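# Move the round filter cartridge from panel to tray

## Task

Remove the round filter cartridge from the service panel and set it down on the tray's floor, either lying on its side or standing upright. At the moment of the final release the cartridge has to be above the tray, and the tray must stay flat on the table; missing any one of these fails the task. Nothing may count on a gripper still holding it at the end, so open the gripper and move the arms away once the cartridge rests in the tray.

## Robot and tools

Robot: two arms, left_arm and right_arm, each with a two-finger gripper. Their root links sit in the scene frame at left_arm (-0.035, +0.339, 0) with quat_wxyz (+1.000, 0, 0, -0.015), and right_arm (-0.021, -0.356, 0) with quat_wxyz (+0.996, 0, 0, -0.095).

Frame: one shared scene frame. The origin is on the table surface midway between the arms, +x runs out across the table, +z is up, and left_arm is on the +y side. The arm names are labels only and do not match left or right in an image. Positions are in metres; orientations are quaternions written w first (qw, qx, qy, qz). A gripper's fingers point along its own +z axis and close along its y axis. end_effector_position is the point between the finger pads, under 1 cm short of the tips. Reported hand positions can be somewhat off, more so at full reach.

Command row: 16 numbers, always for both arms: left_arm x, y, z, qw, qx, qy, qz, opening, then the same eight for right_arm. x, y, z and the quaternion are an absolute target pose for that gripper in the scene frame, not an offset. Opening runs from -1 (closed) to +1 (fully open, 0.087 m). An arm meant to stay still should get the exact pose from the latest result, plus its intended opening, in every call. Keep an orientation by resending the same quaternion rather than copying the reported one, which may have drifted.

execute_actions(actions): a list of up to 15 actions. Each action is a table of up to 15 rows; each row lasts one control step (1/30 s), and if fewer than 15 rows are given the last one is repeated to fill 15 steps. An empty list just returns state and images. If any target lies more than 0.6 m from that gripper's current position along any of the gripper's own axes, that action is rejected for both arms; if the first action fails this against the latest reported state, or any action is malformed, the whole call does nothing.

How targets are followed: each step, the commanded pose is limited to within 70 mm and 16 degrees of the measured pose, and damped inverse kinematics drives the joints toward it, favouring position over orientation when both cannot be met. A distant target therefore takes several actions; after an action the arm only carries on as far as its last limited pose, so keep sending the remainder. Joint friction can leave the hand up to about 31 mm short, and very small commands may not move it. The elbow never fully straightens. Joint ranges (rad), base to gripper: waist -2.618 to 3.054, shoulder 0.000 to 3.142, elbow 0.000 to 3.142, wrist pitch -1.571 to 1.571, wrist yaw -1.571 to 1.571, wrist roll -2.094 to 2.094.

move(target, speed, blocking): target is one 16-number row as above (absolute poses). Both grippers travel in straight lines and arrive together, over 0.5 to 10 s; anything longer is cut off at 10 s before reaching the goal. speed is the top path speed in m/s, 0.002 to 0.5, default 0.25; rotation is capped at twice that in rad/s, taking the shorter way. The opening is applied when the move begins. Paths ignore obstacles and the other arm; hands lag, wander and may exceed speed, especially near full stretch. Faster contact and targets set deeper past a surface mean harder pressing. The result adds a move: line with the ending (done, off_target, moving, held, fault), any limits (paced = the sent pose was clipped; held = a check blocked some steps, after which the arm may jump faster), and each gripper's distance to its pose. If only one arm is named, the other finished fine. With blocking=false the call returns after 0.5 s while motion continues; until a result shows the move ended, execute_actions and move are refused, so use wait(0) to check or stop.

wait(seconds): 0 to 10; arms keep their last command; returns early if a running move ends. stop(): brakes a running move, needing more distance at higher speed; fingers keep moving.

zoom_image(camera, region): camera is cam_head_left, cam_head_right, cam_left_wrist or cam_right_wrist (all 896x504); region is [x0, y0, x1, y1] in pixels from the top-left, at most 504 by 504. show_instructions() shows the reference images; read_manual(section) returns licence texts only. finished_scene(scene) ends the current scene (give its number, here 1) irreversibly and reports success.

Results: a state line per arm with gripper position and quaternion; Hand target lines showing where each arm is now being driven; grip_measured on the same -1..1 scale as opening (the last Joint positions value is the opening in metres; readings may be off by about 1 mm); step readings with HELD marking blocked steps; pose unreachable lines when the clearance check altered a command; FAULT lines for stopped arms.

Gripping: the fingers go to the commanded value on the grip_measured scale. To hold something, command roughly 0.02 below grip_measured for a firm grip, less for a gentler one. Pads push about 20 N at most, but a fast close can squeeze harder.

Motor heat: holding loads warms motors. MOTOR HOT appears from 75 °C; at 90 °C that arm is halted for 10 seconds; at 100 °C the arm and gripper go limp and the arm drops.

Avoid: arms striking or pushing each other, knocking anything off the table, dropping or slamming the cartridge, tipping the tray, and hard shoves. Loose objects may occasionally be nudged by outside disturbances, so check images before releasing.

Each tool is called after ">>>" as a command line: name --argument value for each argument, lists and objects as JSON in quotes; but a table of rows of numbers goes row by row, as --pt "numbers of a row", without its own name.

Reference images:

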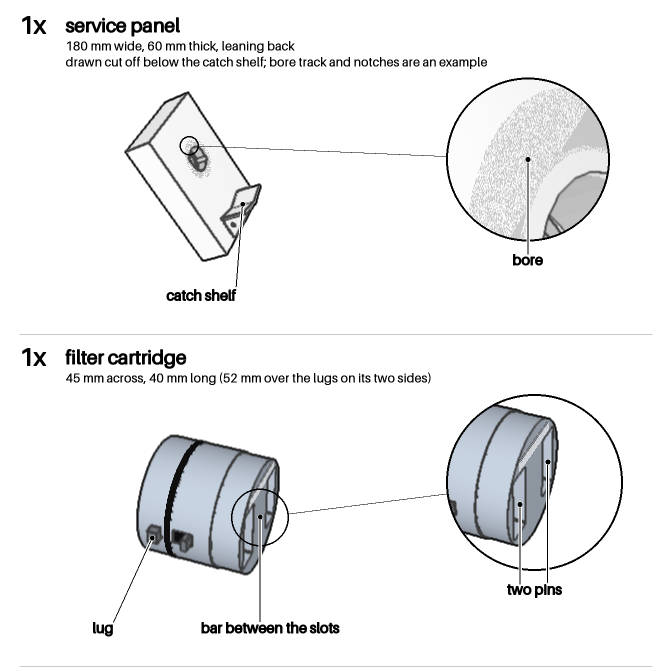

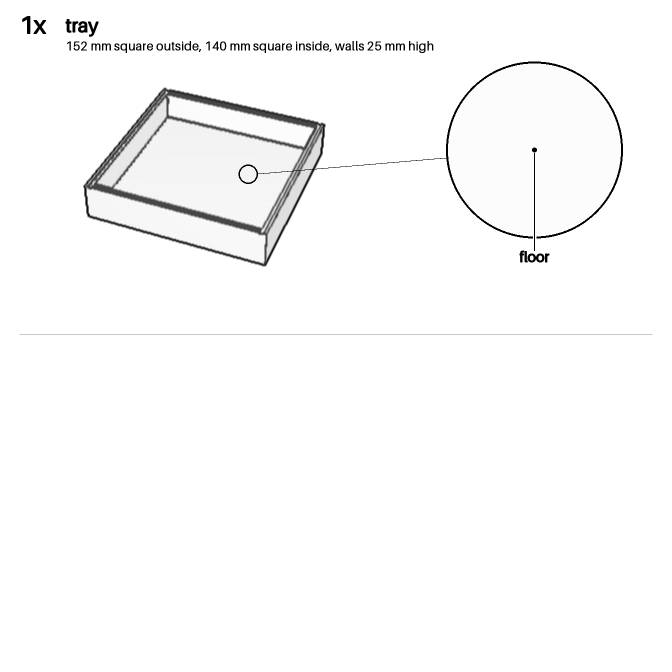

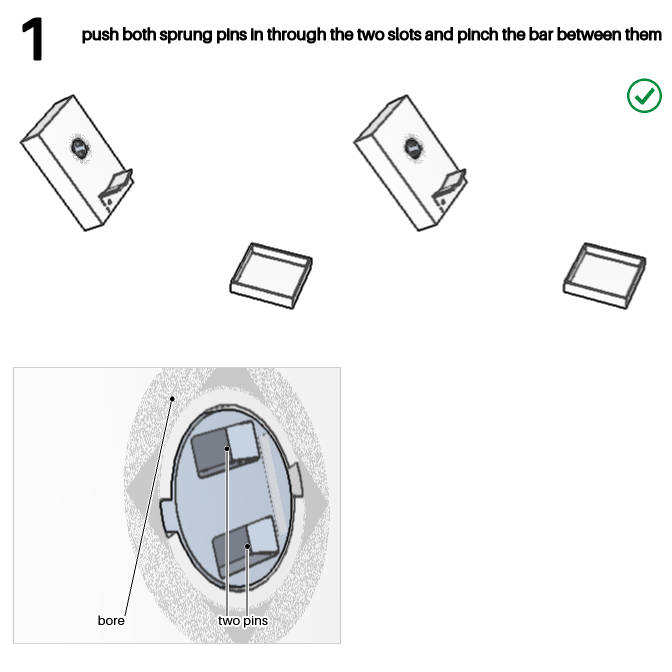

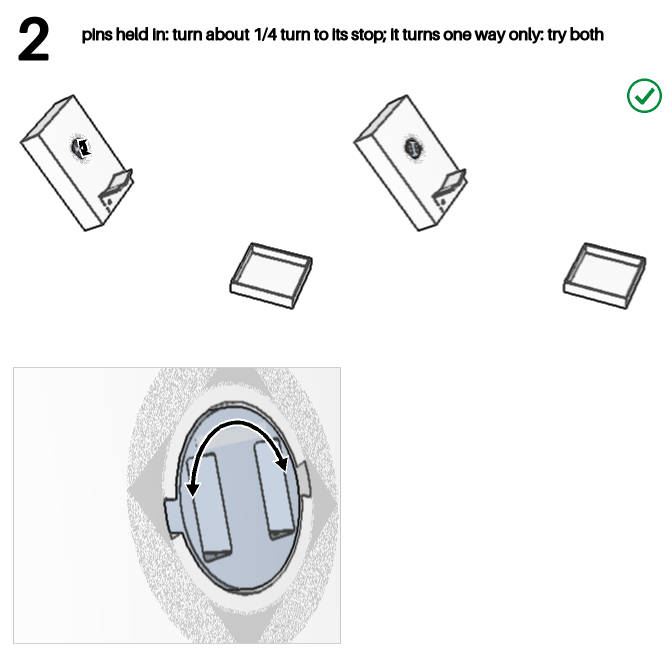

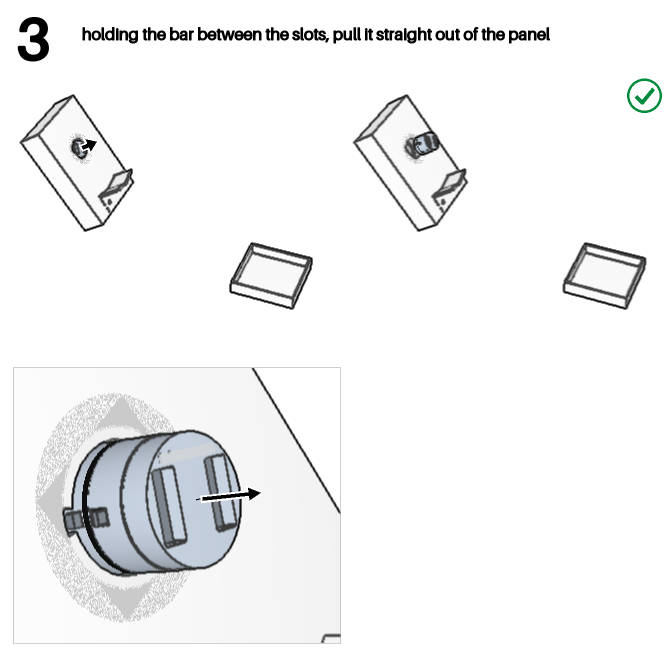

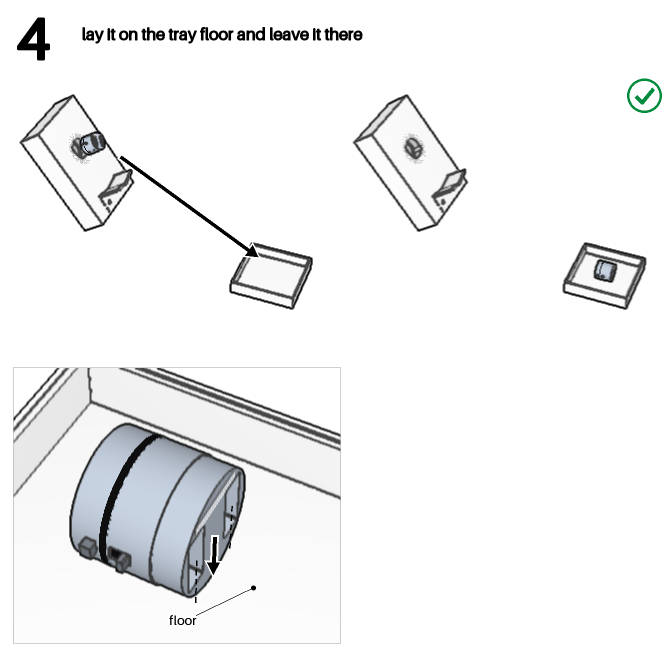

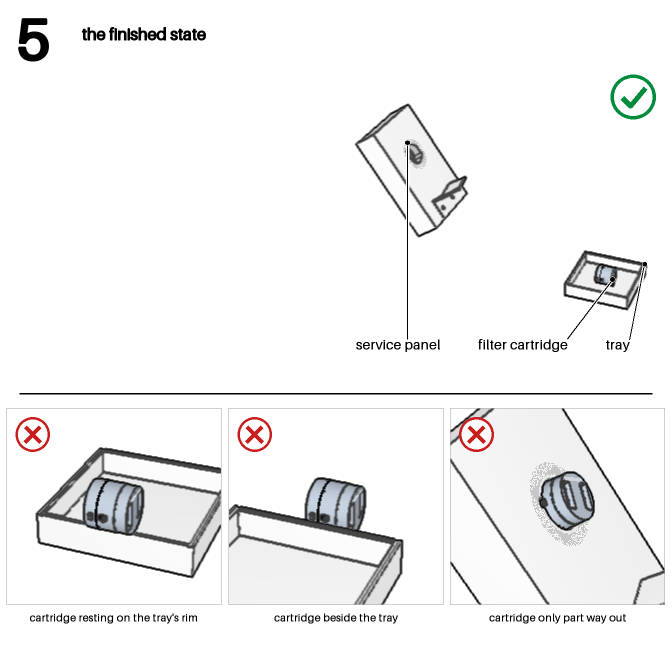

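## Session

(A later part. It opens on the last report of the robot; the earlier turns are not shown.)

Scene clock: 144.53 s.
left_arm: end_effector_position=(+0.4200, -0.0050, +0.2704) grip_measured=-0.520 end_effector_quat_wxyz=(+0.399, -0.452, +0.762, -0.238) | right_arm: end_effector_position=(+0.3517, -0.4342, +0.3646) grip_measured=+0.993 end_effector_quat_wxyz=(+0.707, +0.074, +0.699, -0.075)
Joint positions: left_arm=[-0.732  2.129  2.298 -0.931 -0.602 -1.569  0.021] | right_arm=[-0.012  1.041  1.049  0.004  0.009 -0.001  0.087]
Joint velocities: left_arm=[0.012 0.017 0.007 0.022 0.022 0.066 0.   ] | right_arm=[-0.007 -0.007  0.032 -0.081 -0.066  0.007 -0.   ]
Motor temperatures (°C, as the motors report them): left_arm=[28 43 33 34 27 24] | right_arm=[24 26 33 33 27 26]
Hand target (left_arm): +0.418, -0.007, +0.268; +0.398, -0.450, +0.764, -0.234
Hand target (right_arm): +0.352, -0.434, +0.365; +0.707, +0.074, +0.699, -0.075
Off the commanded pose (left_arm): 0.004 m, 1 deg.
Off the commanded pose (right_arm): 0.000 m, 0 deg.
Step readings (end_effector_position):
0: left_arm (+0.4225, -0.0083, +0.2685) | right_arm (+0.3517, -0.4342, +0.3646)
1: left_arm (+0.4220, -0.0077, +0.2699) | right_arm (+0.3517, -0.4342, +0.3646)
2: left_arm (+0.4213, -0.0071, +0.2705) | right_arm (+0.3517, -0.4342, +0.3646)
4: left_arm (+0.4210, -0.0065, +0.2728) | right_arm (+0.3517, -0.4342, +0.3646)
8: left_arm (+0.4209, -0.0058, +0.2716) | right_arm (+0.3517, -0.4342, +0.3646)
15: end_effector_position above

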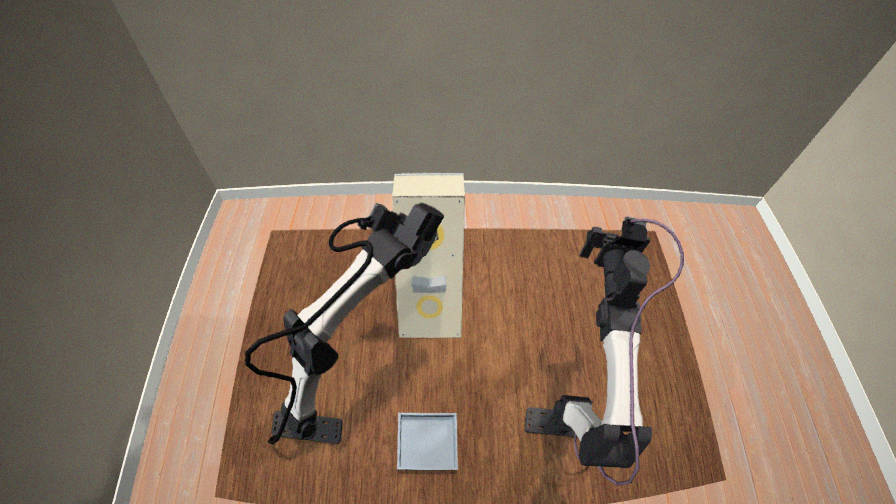

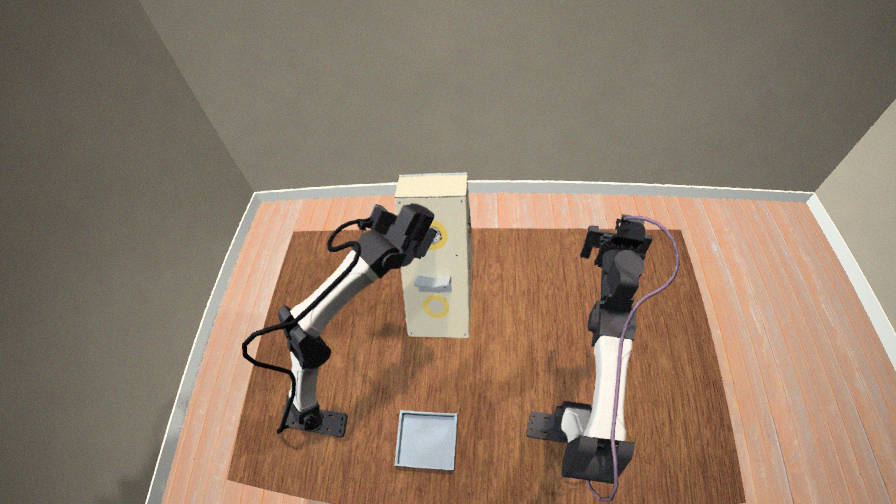

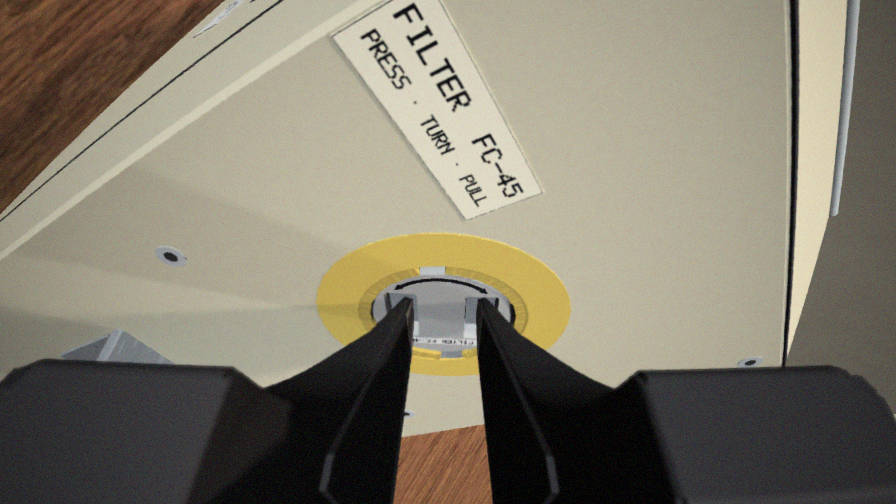

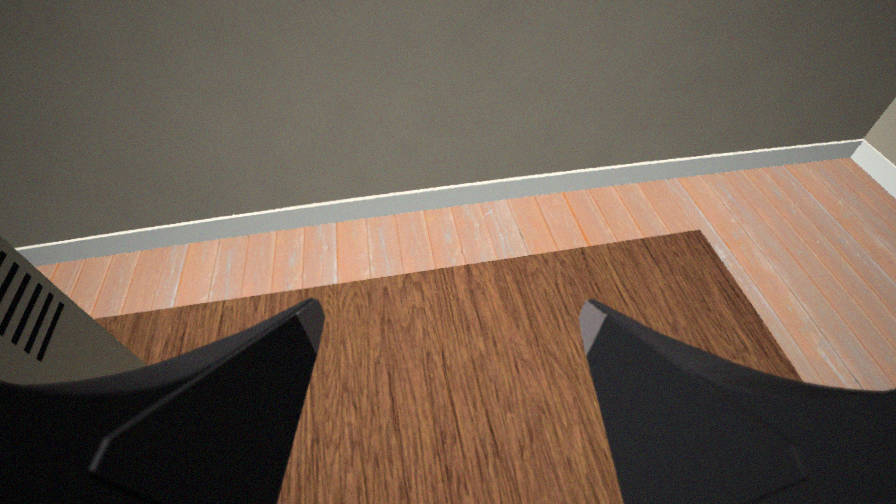

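>>> execute_actions --actions '[[[0.4218,-0.0066,0.2622,0.3972,-0.4512,0.7654,-0.2316,-0.52, 0.3517,-0.4342,0.3646,0.707,0.074,0.699,-0.075,1],[0.4218,-0.0066,0.2622,0.3972,-0.4512,0.7654,-0.2316,-0.52, 0.3517,-0.4342,0.3646,0.707,0.074,0.699,-0.075,1],[0.4218,-0.0066,0.2622,0.3972,-0.4512,0.7654,-0.2316,-0.52, 0.3517,-0.4342,0.3646,0.707,0.074,0.699,-0.075,1],[0.4235,-0.0083,0.2541,0.3954,-0.4505,0.7688,-0.2252,-0.52, 0.3517,-0.4342,0.3646,0.707,0.074,0.699,-0.075,1]]]'

>>> zoom_image --camera "cam_left_wrist" --region '[330, 220, 570, 400]'

Scene clock: 152.83 s.
left_arm: end_effector_position=(+0.4200, -0.0050, +0.2704) grip_measured=-0.520 end_effector_quat_wxyz=(+0.399, -0.452, +0.762, -0.238) | right_arm: end_effector_position=(+0.3517, -0.4342, +0.3646) grip_measured=+0.993 end_effector_quat_wxyz=(+0.707, +0.074, +0.699, -0.075)
Joint positions: left_arm=[-0.732  2.129  2.298 -0.931 -0.602 -1.569  0.021] | right_arm=[-0.012  1.041  1.049  0.004  0.009 -0.001  0.087]
Joint velocities: left_arm=[-0.007 -0.007  0.012 -0.037 -0.007 -0.066  0.   ] | right_arm=[-0.007 -0.017 -0.007 -0.007  0.022 -0.037  0.001]
Motor temperatures (°C, as the motors report them): left_arm=[28 43 33 33 27 24] | right_arm=[24 26 33 34 27 26]
Hand target (left_arm): +0.423, -0.008, +0.254; +0.395, -0.450, +0.768, -0.225
Hand target (right_arm): +0.352, -0.434, +0.365; +0.707, +0.074, +0.699, -0.075
Off the commanded pose (left_arm): 0.017 m, 2 deg.
Off the commanded pose (right_arm): 0.000 m, 0 deg.
Step readings (end_effector_position):
0: left_arm (+0.4200, -0.0050, +0.2704) | right_arm (+0.3517, -0.4342, +0.3646)
1: left_arm (+0.4200, -0.0050, +0.2704) | right_arm (+0.3517, -0.4342, +0.3646)
2: left_arm (+0.4200, -0.0050, +0.2704) | right_arm (+0.3517, -0.4342, +0.3646)
4: left_arm (+0.4200, -0.0050, +0.2704) | right_arm (+0.3517, -0.4342, +0.3646)
8: left_arm (+0.4200, -0.0050, +0.2704) | right_arm (+0.3517, -0.4342, +0.3646)
15: end_effector_position above

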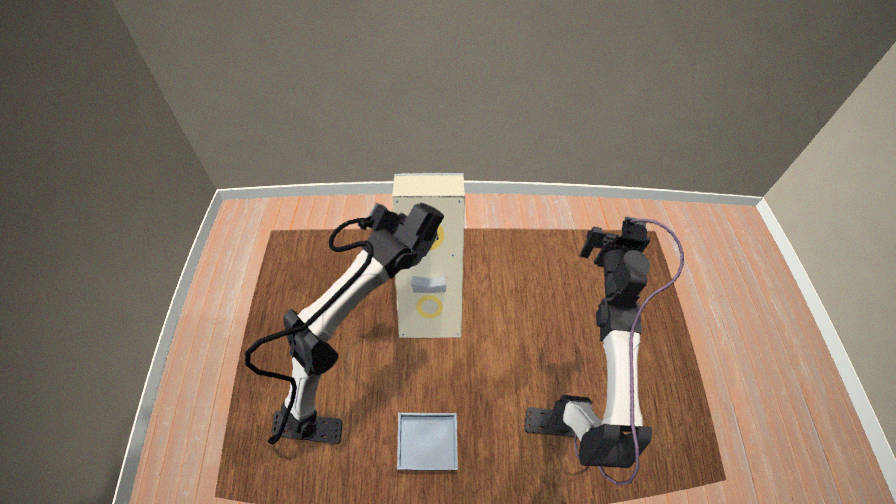

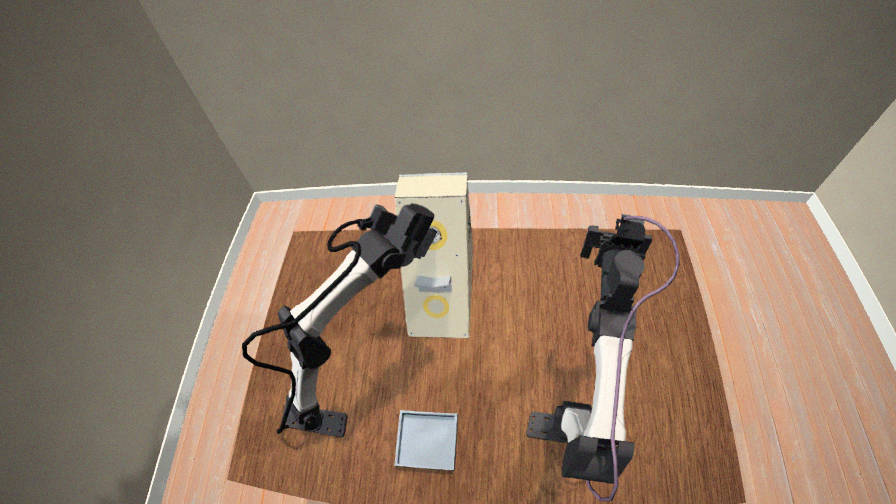

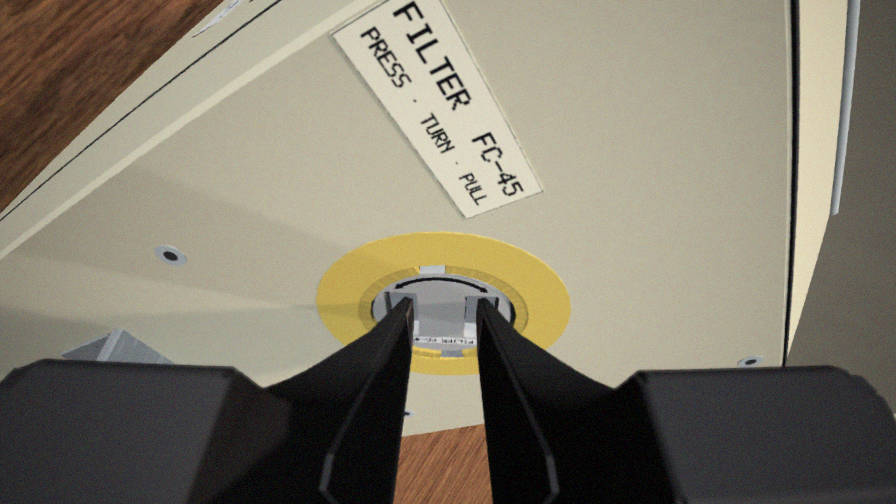

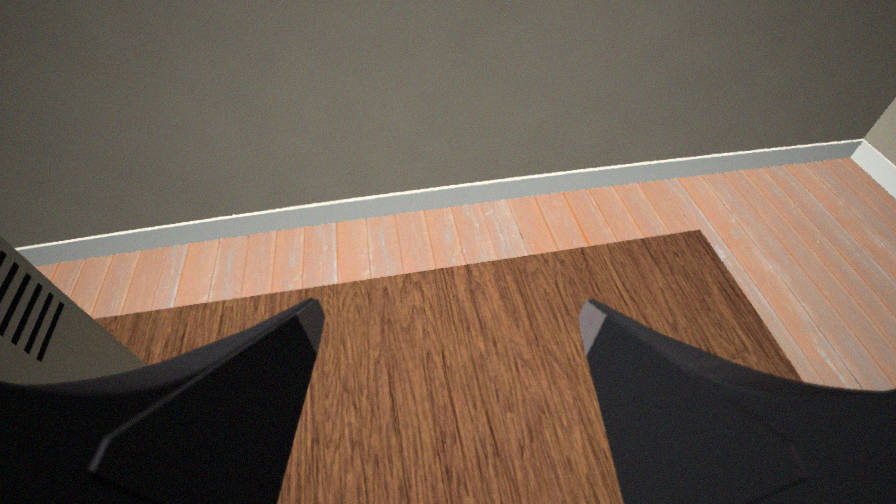

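Region (330, 220, 570, 400) of cam_left_wrist's 896x504 image, scaled by 2.100, with more detail than that image has; it fills the top 378 rows of this view, and the rest is white.

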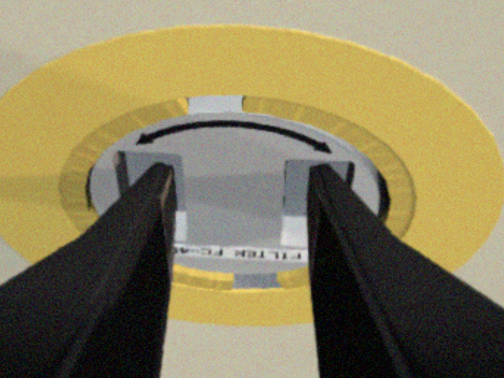

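>>> execute_actions --actions '[[[0.427,-0.0116,0.2378,0.3918,-0.449,0.7756,-0.2124,-0.52, 0.3517,-0.4342,0.3646,0.707,0.074,0.699,-0.075,1],[0.427,-0.0116,0.2378,0.3918,-0.449,0.7756,-0.2124,-0.52, 0.3517,-0.4342,0.3646,0.707,0.074,0.699,-0.075,1],[0.4235,-0.0083,0.2541,0.3954,-0.4505,0.7688,-0.2252,-0.52, 0.3517,-0.4342,0.3646,0.707,0.074,0.699,-0.075,1]]]'

>>> zoom_image --camera "cam_left_wrist" --region '[330, 220, 570, 400]'

Scene clock: 156.30 s.
left_arm: end_effector_position=(+0.4209, -0.0064, +0.2660) grip_measured=-0.520 end_effector_quat_wxyz=(+0.397, -0.451, +0.764, -0.236) | right_arm: end_effector_position=(+0.3517, -0.4342, +0.3646) grip_measured=+0.993 end_effector_quat_wxyz=(+0.707, +0.074, +0.699, -0.075)
Joint positions: left_arm=[-0.732  2.137  2.298 -0.929 -0.599 -1.569  0.021] | right_arm=[-0.012  1.041  1.049  0.004  0.009 -0.001  0.087]
Joint velocities: left_arm=[ 0.012 -0.017  0.012 -0.022  0.007  0.051  0.001] | right_arm=[-0.007  0.007 -0.002 -0.037 -0.007 -0.066 -0.   ]
Motor temperatures (°C, as the motors report them): left_arm=[28 43 33 33 27 24] | right_arm=[24 26 33 34 27 26]
Hand target (left_arm): +0.423, -0.008, +0.254; +0.395, -0.450, +0.768, -0.225
Hand target (right_arm): +0.352, -0.434, +0.365; +0.707, +0.074, +0.699, -0.075
Off the commanded pose (left_arm): 0.012 m, 1 deg.
Off the commanded pose (right_arm): 0.000 m, 0 deg.
Step readings (end_effector_position):
0: left_arm (+0.4200, -0.0050, +0.2704) | right_arm (+0.3517, -0.4342, +0.3646)
1: left_arm (+0.4204, -0.0054, +0.2689) | right_arm (+0.3517, -0.4342, +0.3646)
2: left_arm (+0.4210, -0.0060, +0.2672) | right_arm (+0.3517, -0.4342, +0.3646)
4: left_arm (+0.4212, -0.0063, +0.2662) | right_arm (+0.3517, -0.4342, +0.3646)
8: left_arm (+0.4210, -0.0064, +0.2660) | right_arm (+0.3517, -0.4342, +0.3646)
15: end_effector_position above

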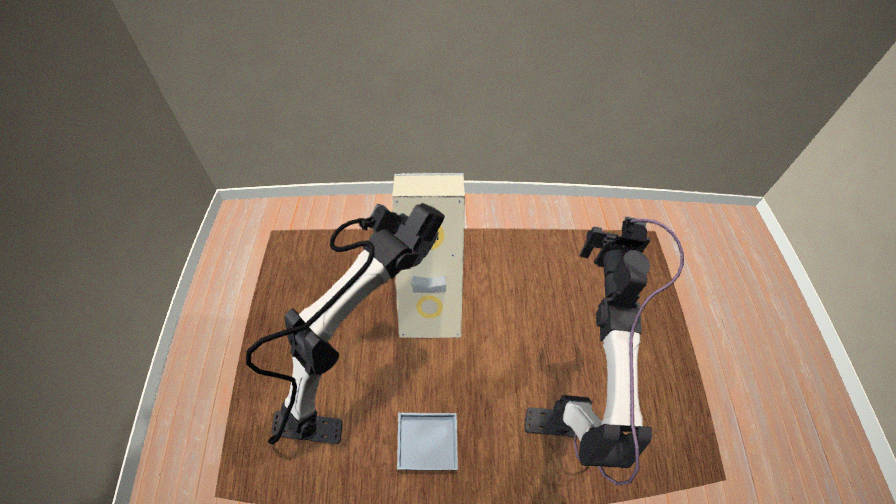

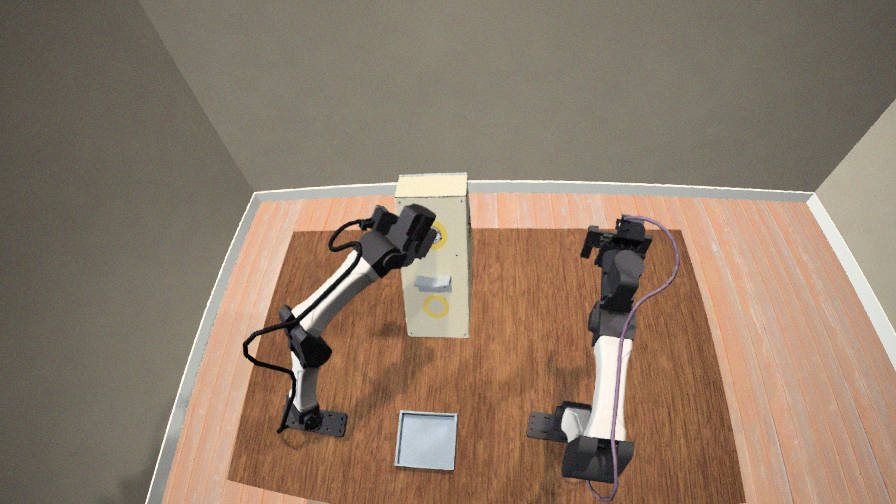

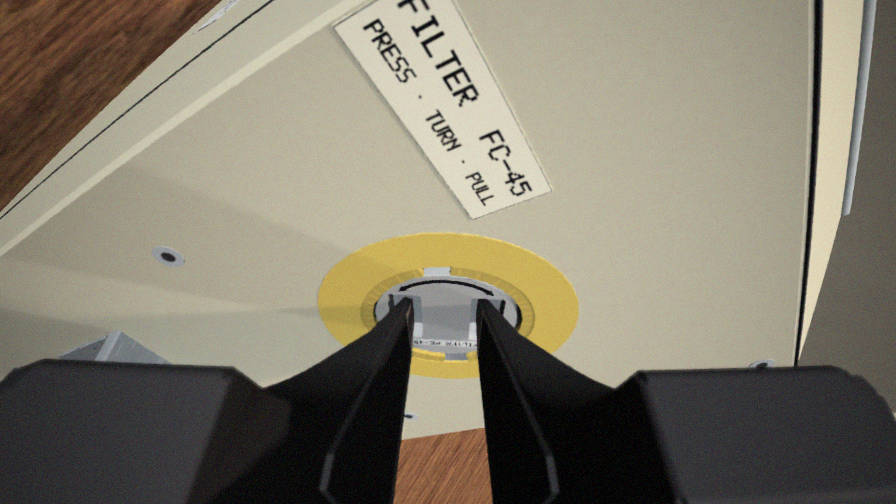

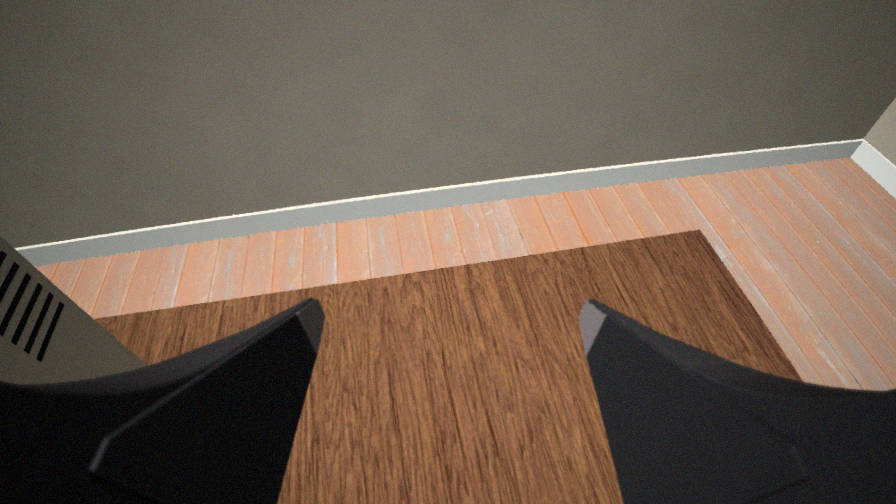

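Region (330, 220, 570, 400) of cam_left_wrist's 896x504 image, scaled by 2.100, with more detail than that image has; it fills the top 378 rows of this view, and the rest is white.

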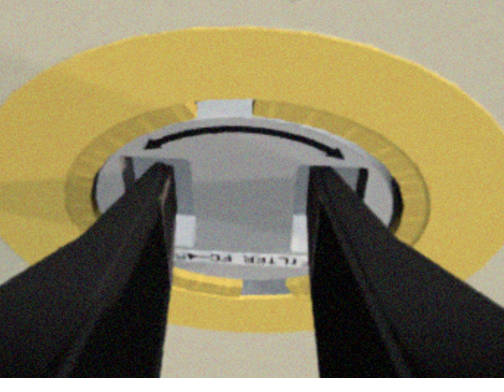

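>>> execute_actions --actions '[[[0.430,-0.008,0.256,0.3978,-0.4502,0.7643,-0.2343,-0.54, 0.3517,-0.4342,0.3646,0.707,0.074,0.699,-0.075,1],[0.432,-0.008,0.255,0.3978,-0.4502,0.7643,-0.2343,-0.54, 0.3517,-0.4342,0.3646,0.707,0.074,0.699,-0.075,1],[0.434,-0.008,0.254,0.3978,-0.4502,0.7643,-0.2343,-0.54, 0.3517,-0.4342,0.3646,0.707,0.074,0.699,-0.075,1],[0.436,-0.008,0.253,0.3978,-0.4502,0.7643,-0.2343,-0.54, 0.3517,-0.4342,0.3646,0.707,0.074,0.699,-0.075,1],[0.438,-0.008,0.252,0.3978,-0.4502,0.7643,-0.2343,-0.54, 0.3517,-0.4342,0.3646,0.707,0.074,0.699,-0.075,1]]]'

>>> zoom_image --camera "cam_left_wrist" --region '[330, 220, 570, 400]'

Scene clock: 165.03 s.
left_arm: end_effector_position=(+0.4211, -0.0071, +0.2664) grip_measured=-0.540 end_effector_quat_wxyz=(+0.399, -0.445, +0.767, -0.235) | right_arm: end_effector_position=(+0.3517, -0.4342, +0.3646) grip_measured=+0.993 end_effector_quat_wxyz=(+0.707, +0.074, +0.699, -0.075)
Joint positions: left_arm=[-0.732  2.137  2.298 -0.923 -0.597 -1.552  0.02 ] | right_arm=[-0.012  1.041  1.049  0.004  0.009 -0.001  0.087]
Joint velocities: left_arm=[-0.002 -0.002  0.002 -0.007 -0.022  0.037  0.001] | right_arm=[-0.017 -0.022  0.002 -0.007 -0.066 -0.022 -0.002]
Motor temperatures (°C, as the motors report them): left_arm=[28 43 34 33 27 24] | right_arm=[24 26 33 34 27 26]
Hand target (left_arm): +0.437, -0.007, +0.252; +0.398, -0.450, +0.764, -0.234
Hand target (right_arm): +0.352, -0.434, +0.365; +0.707, +0.074, +0.699, -0.075
Off the commanded pose (left_arm): 0.022 m, 1 deg.
Off the commanded pose (right_arm): 0.000 m, 0 deg.
Step readings (end_effector_position):
0: left_arm (+0.4209, -0.0064, +0.2660) | right_arm (+0.3517, -0.4342, +0.3646)
1: left_arm (+0.4212, -0.0066, +0.2663) | right_arm (+0.3517, -0.4342, +0.3646)
2: left_arm (+0.4212, -0.0068, +0.2664) | right_arm (+0.3517, -0.4342, +0.3646)
4: left_arm (+0.4212, -0.0069, +0.2664) | right_arm (+0.3517, -0.4342, +0.3646)
8: left_arm (+0.4212, -0.0071, +0.2664) | right_arm (+0.3517, -0.4342, +0.3646)
15: end_effector_position above

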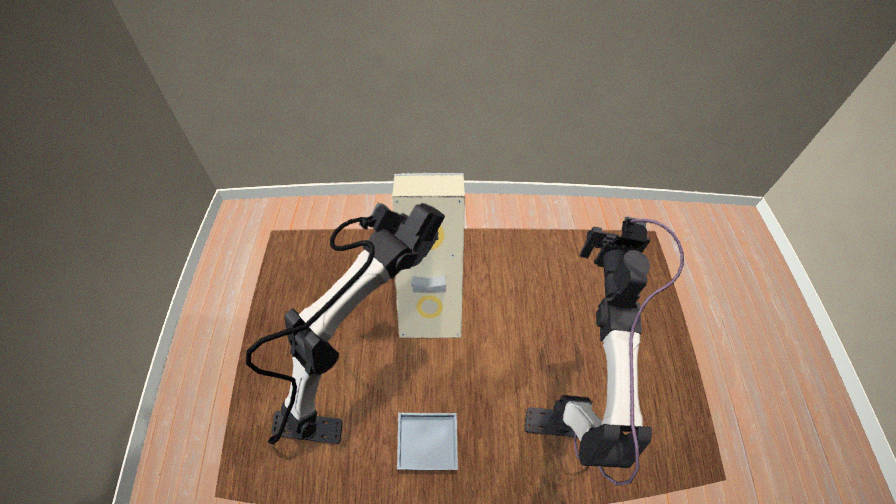

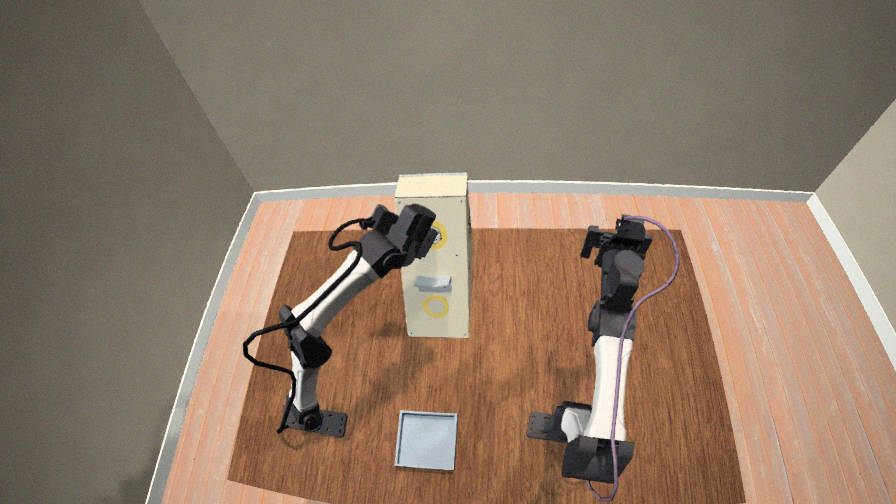

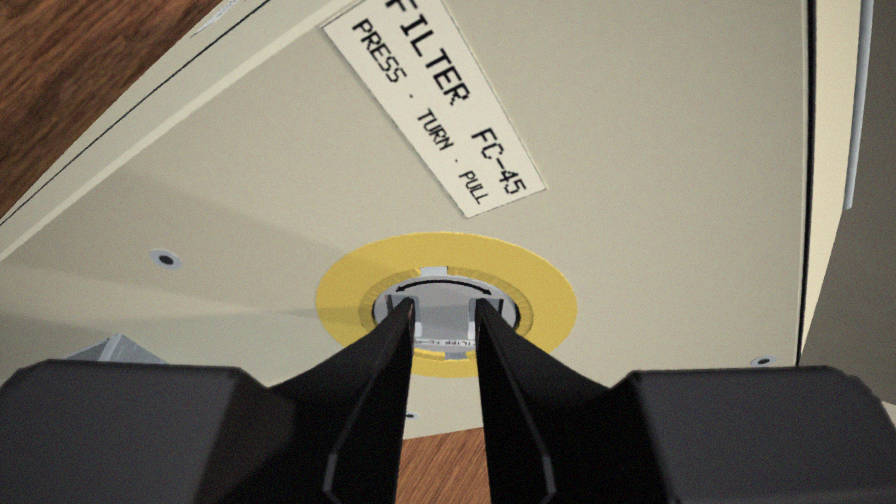

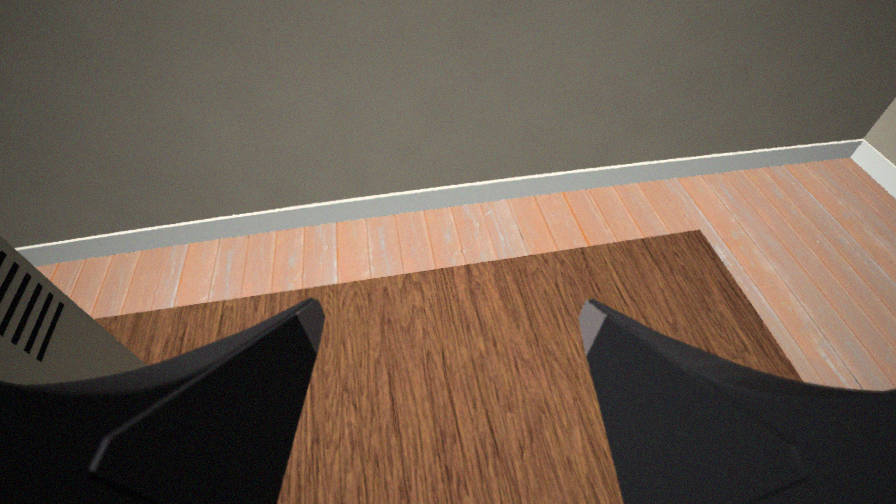

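Region (330, 220, 570, 400) of cam_left_wrist's 896x504 image, scaled by 2.100, with more detail than that image has; it fills the top 378 rows of this view, and the rest is white.

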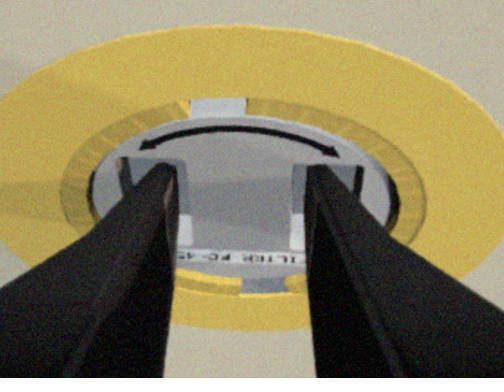

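>>> execute_actions --actions '[[[0.442,-0.007,0.250,0.3978,-0.4502,0.7643,-0.2343,-0.54, 0.3517,-0.4342,0.3646,0.707,0.074,0.699,-0.075,1],[0.445,-0.007,0.248,0.3978,-0.4502,0.7643,-0.2343,-0.54, 0.3517,-0.4342,0.3646,0.707,0.074,0.699,-0.075,1],[0.448,-0.007,0.246,0.3978,-0.4502,0.7643,-0.2343,-0.54, 0.3517,-0.4342,0.3646,0.707,0.074,0.699,-0.075,1],[0.451,-0.007,0.244,0.3978,-0.4502,0.7643,-0.2343,-0.54, 0.3517,-0.4342,0.3646,0.707,0.074,0.699,-0.075,1]]]'

>>> zoom_image --camera "cam_left_wrist" --region '[330, 220, 570, 400]'

Scene clock: 168.67 s.
left_arm: end_effector_position=(+0.4242, -0.0073, +0.2642) grip_measured=-0.540 end_effector_quat_wxyz=(+0.394, -0.439, +0.772, -0.237) | right_arm: end_effector_position=(+0.3517, -0.4342, +0.3646) grip_measured=+0.993 end_effector_quat_wxyz=(+0.707, +0.074, +0.699, -0.075)
Joint positions: left_arm=[-0.722  2.142  2.298 -0.912 -0.574 -1.532  0.02 ] | right_arm=[-0.012  1.041  1.049  0.004  0.009 -0.001  0.087]
Joint velocities: left_arm=[-0.012  0.007  0.017  0.022 -0.007 -0.066 -0.   ] | right_arm=[ 0.007 -0.012  0.002  0.007  0.007  0.066 -0.   ]
Motor temperatures (°C, as the motors report them): left_arm=[28 43 34 34 27 24] | right_arm=[24 26 33 34 27 26]
Hand target (left_arm): +0.449, -0.006, +0.244; +0.398, -0.450, +0.764, -0.234
Hand target (right_arm): +0.352, -0.434, +0.365; +0.707, +0.074, +0.699, -0.075
Off the commanded pose (left_arm): 0.034 m, 2 deg.
Off the commanded pose (right_arm): 0.000 m, 0 deg.
Step readings (end_effector_position):
0: left_arm (+0.4212, -0.0072, +0.2664) | right_arm (+0.3517, -0.4342, +0.3646)
1: left_arm (+0.4214, -0.0070, +0.2664) | right_arm (+0.3517, -0.4342, +0.3646)
2: left_arm (+0.4217, -0.0070, +0.2664) | right_arm (+0.3517, -0.4342, +0.3646)
4: left_arm (+0.4231, -0.0069, +0.2653) | right_arm (+0.3517, -0.4342, +0.3646)
8: left_arm (+0.4242, -0.0073, +0.2642) | right_arm (+0.3517, -0.4342, +0.3646)
15: end_effector_position above

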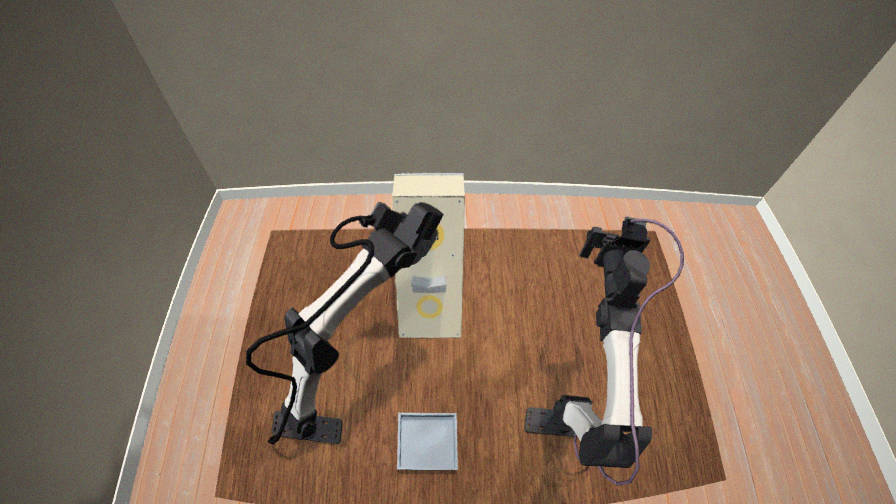

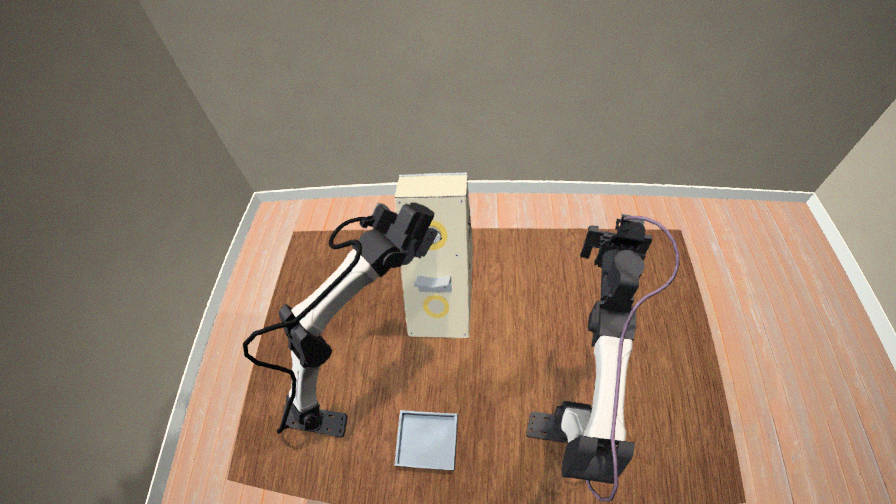

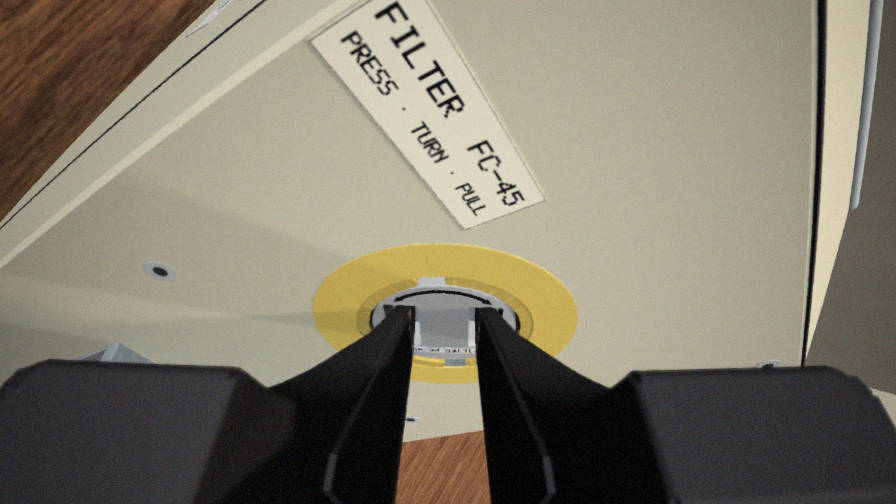

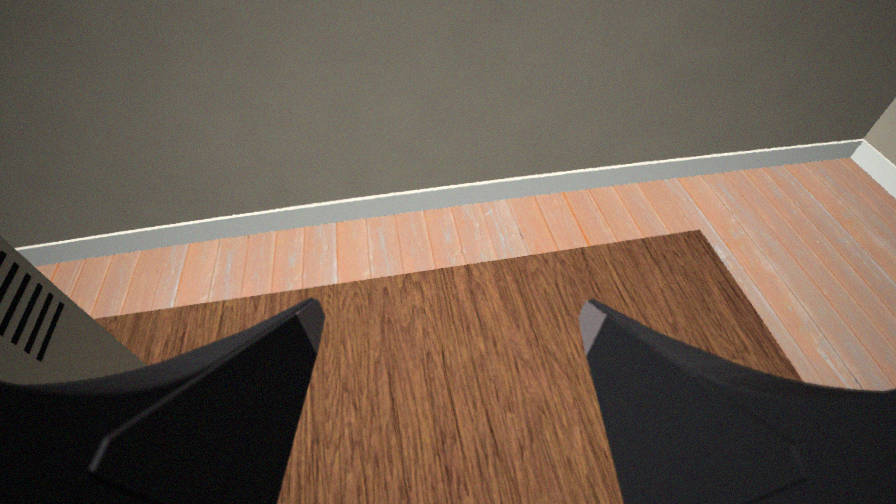

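Region (330, 220, 570, 400) of cam_left_wrist's 896x504 image, scaled by 2.100, with more detail than that image has; it fills the top 378 rows of this view, and the rest is white.

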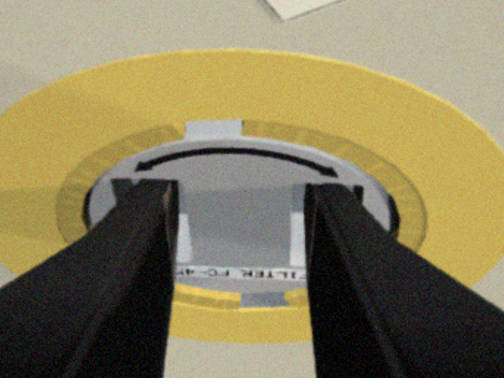

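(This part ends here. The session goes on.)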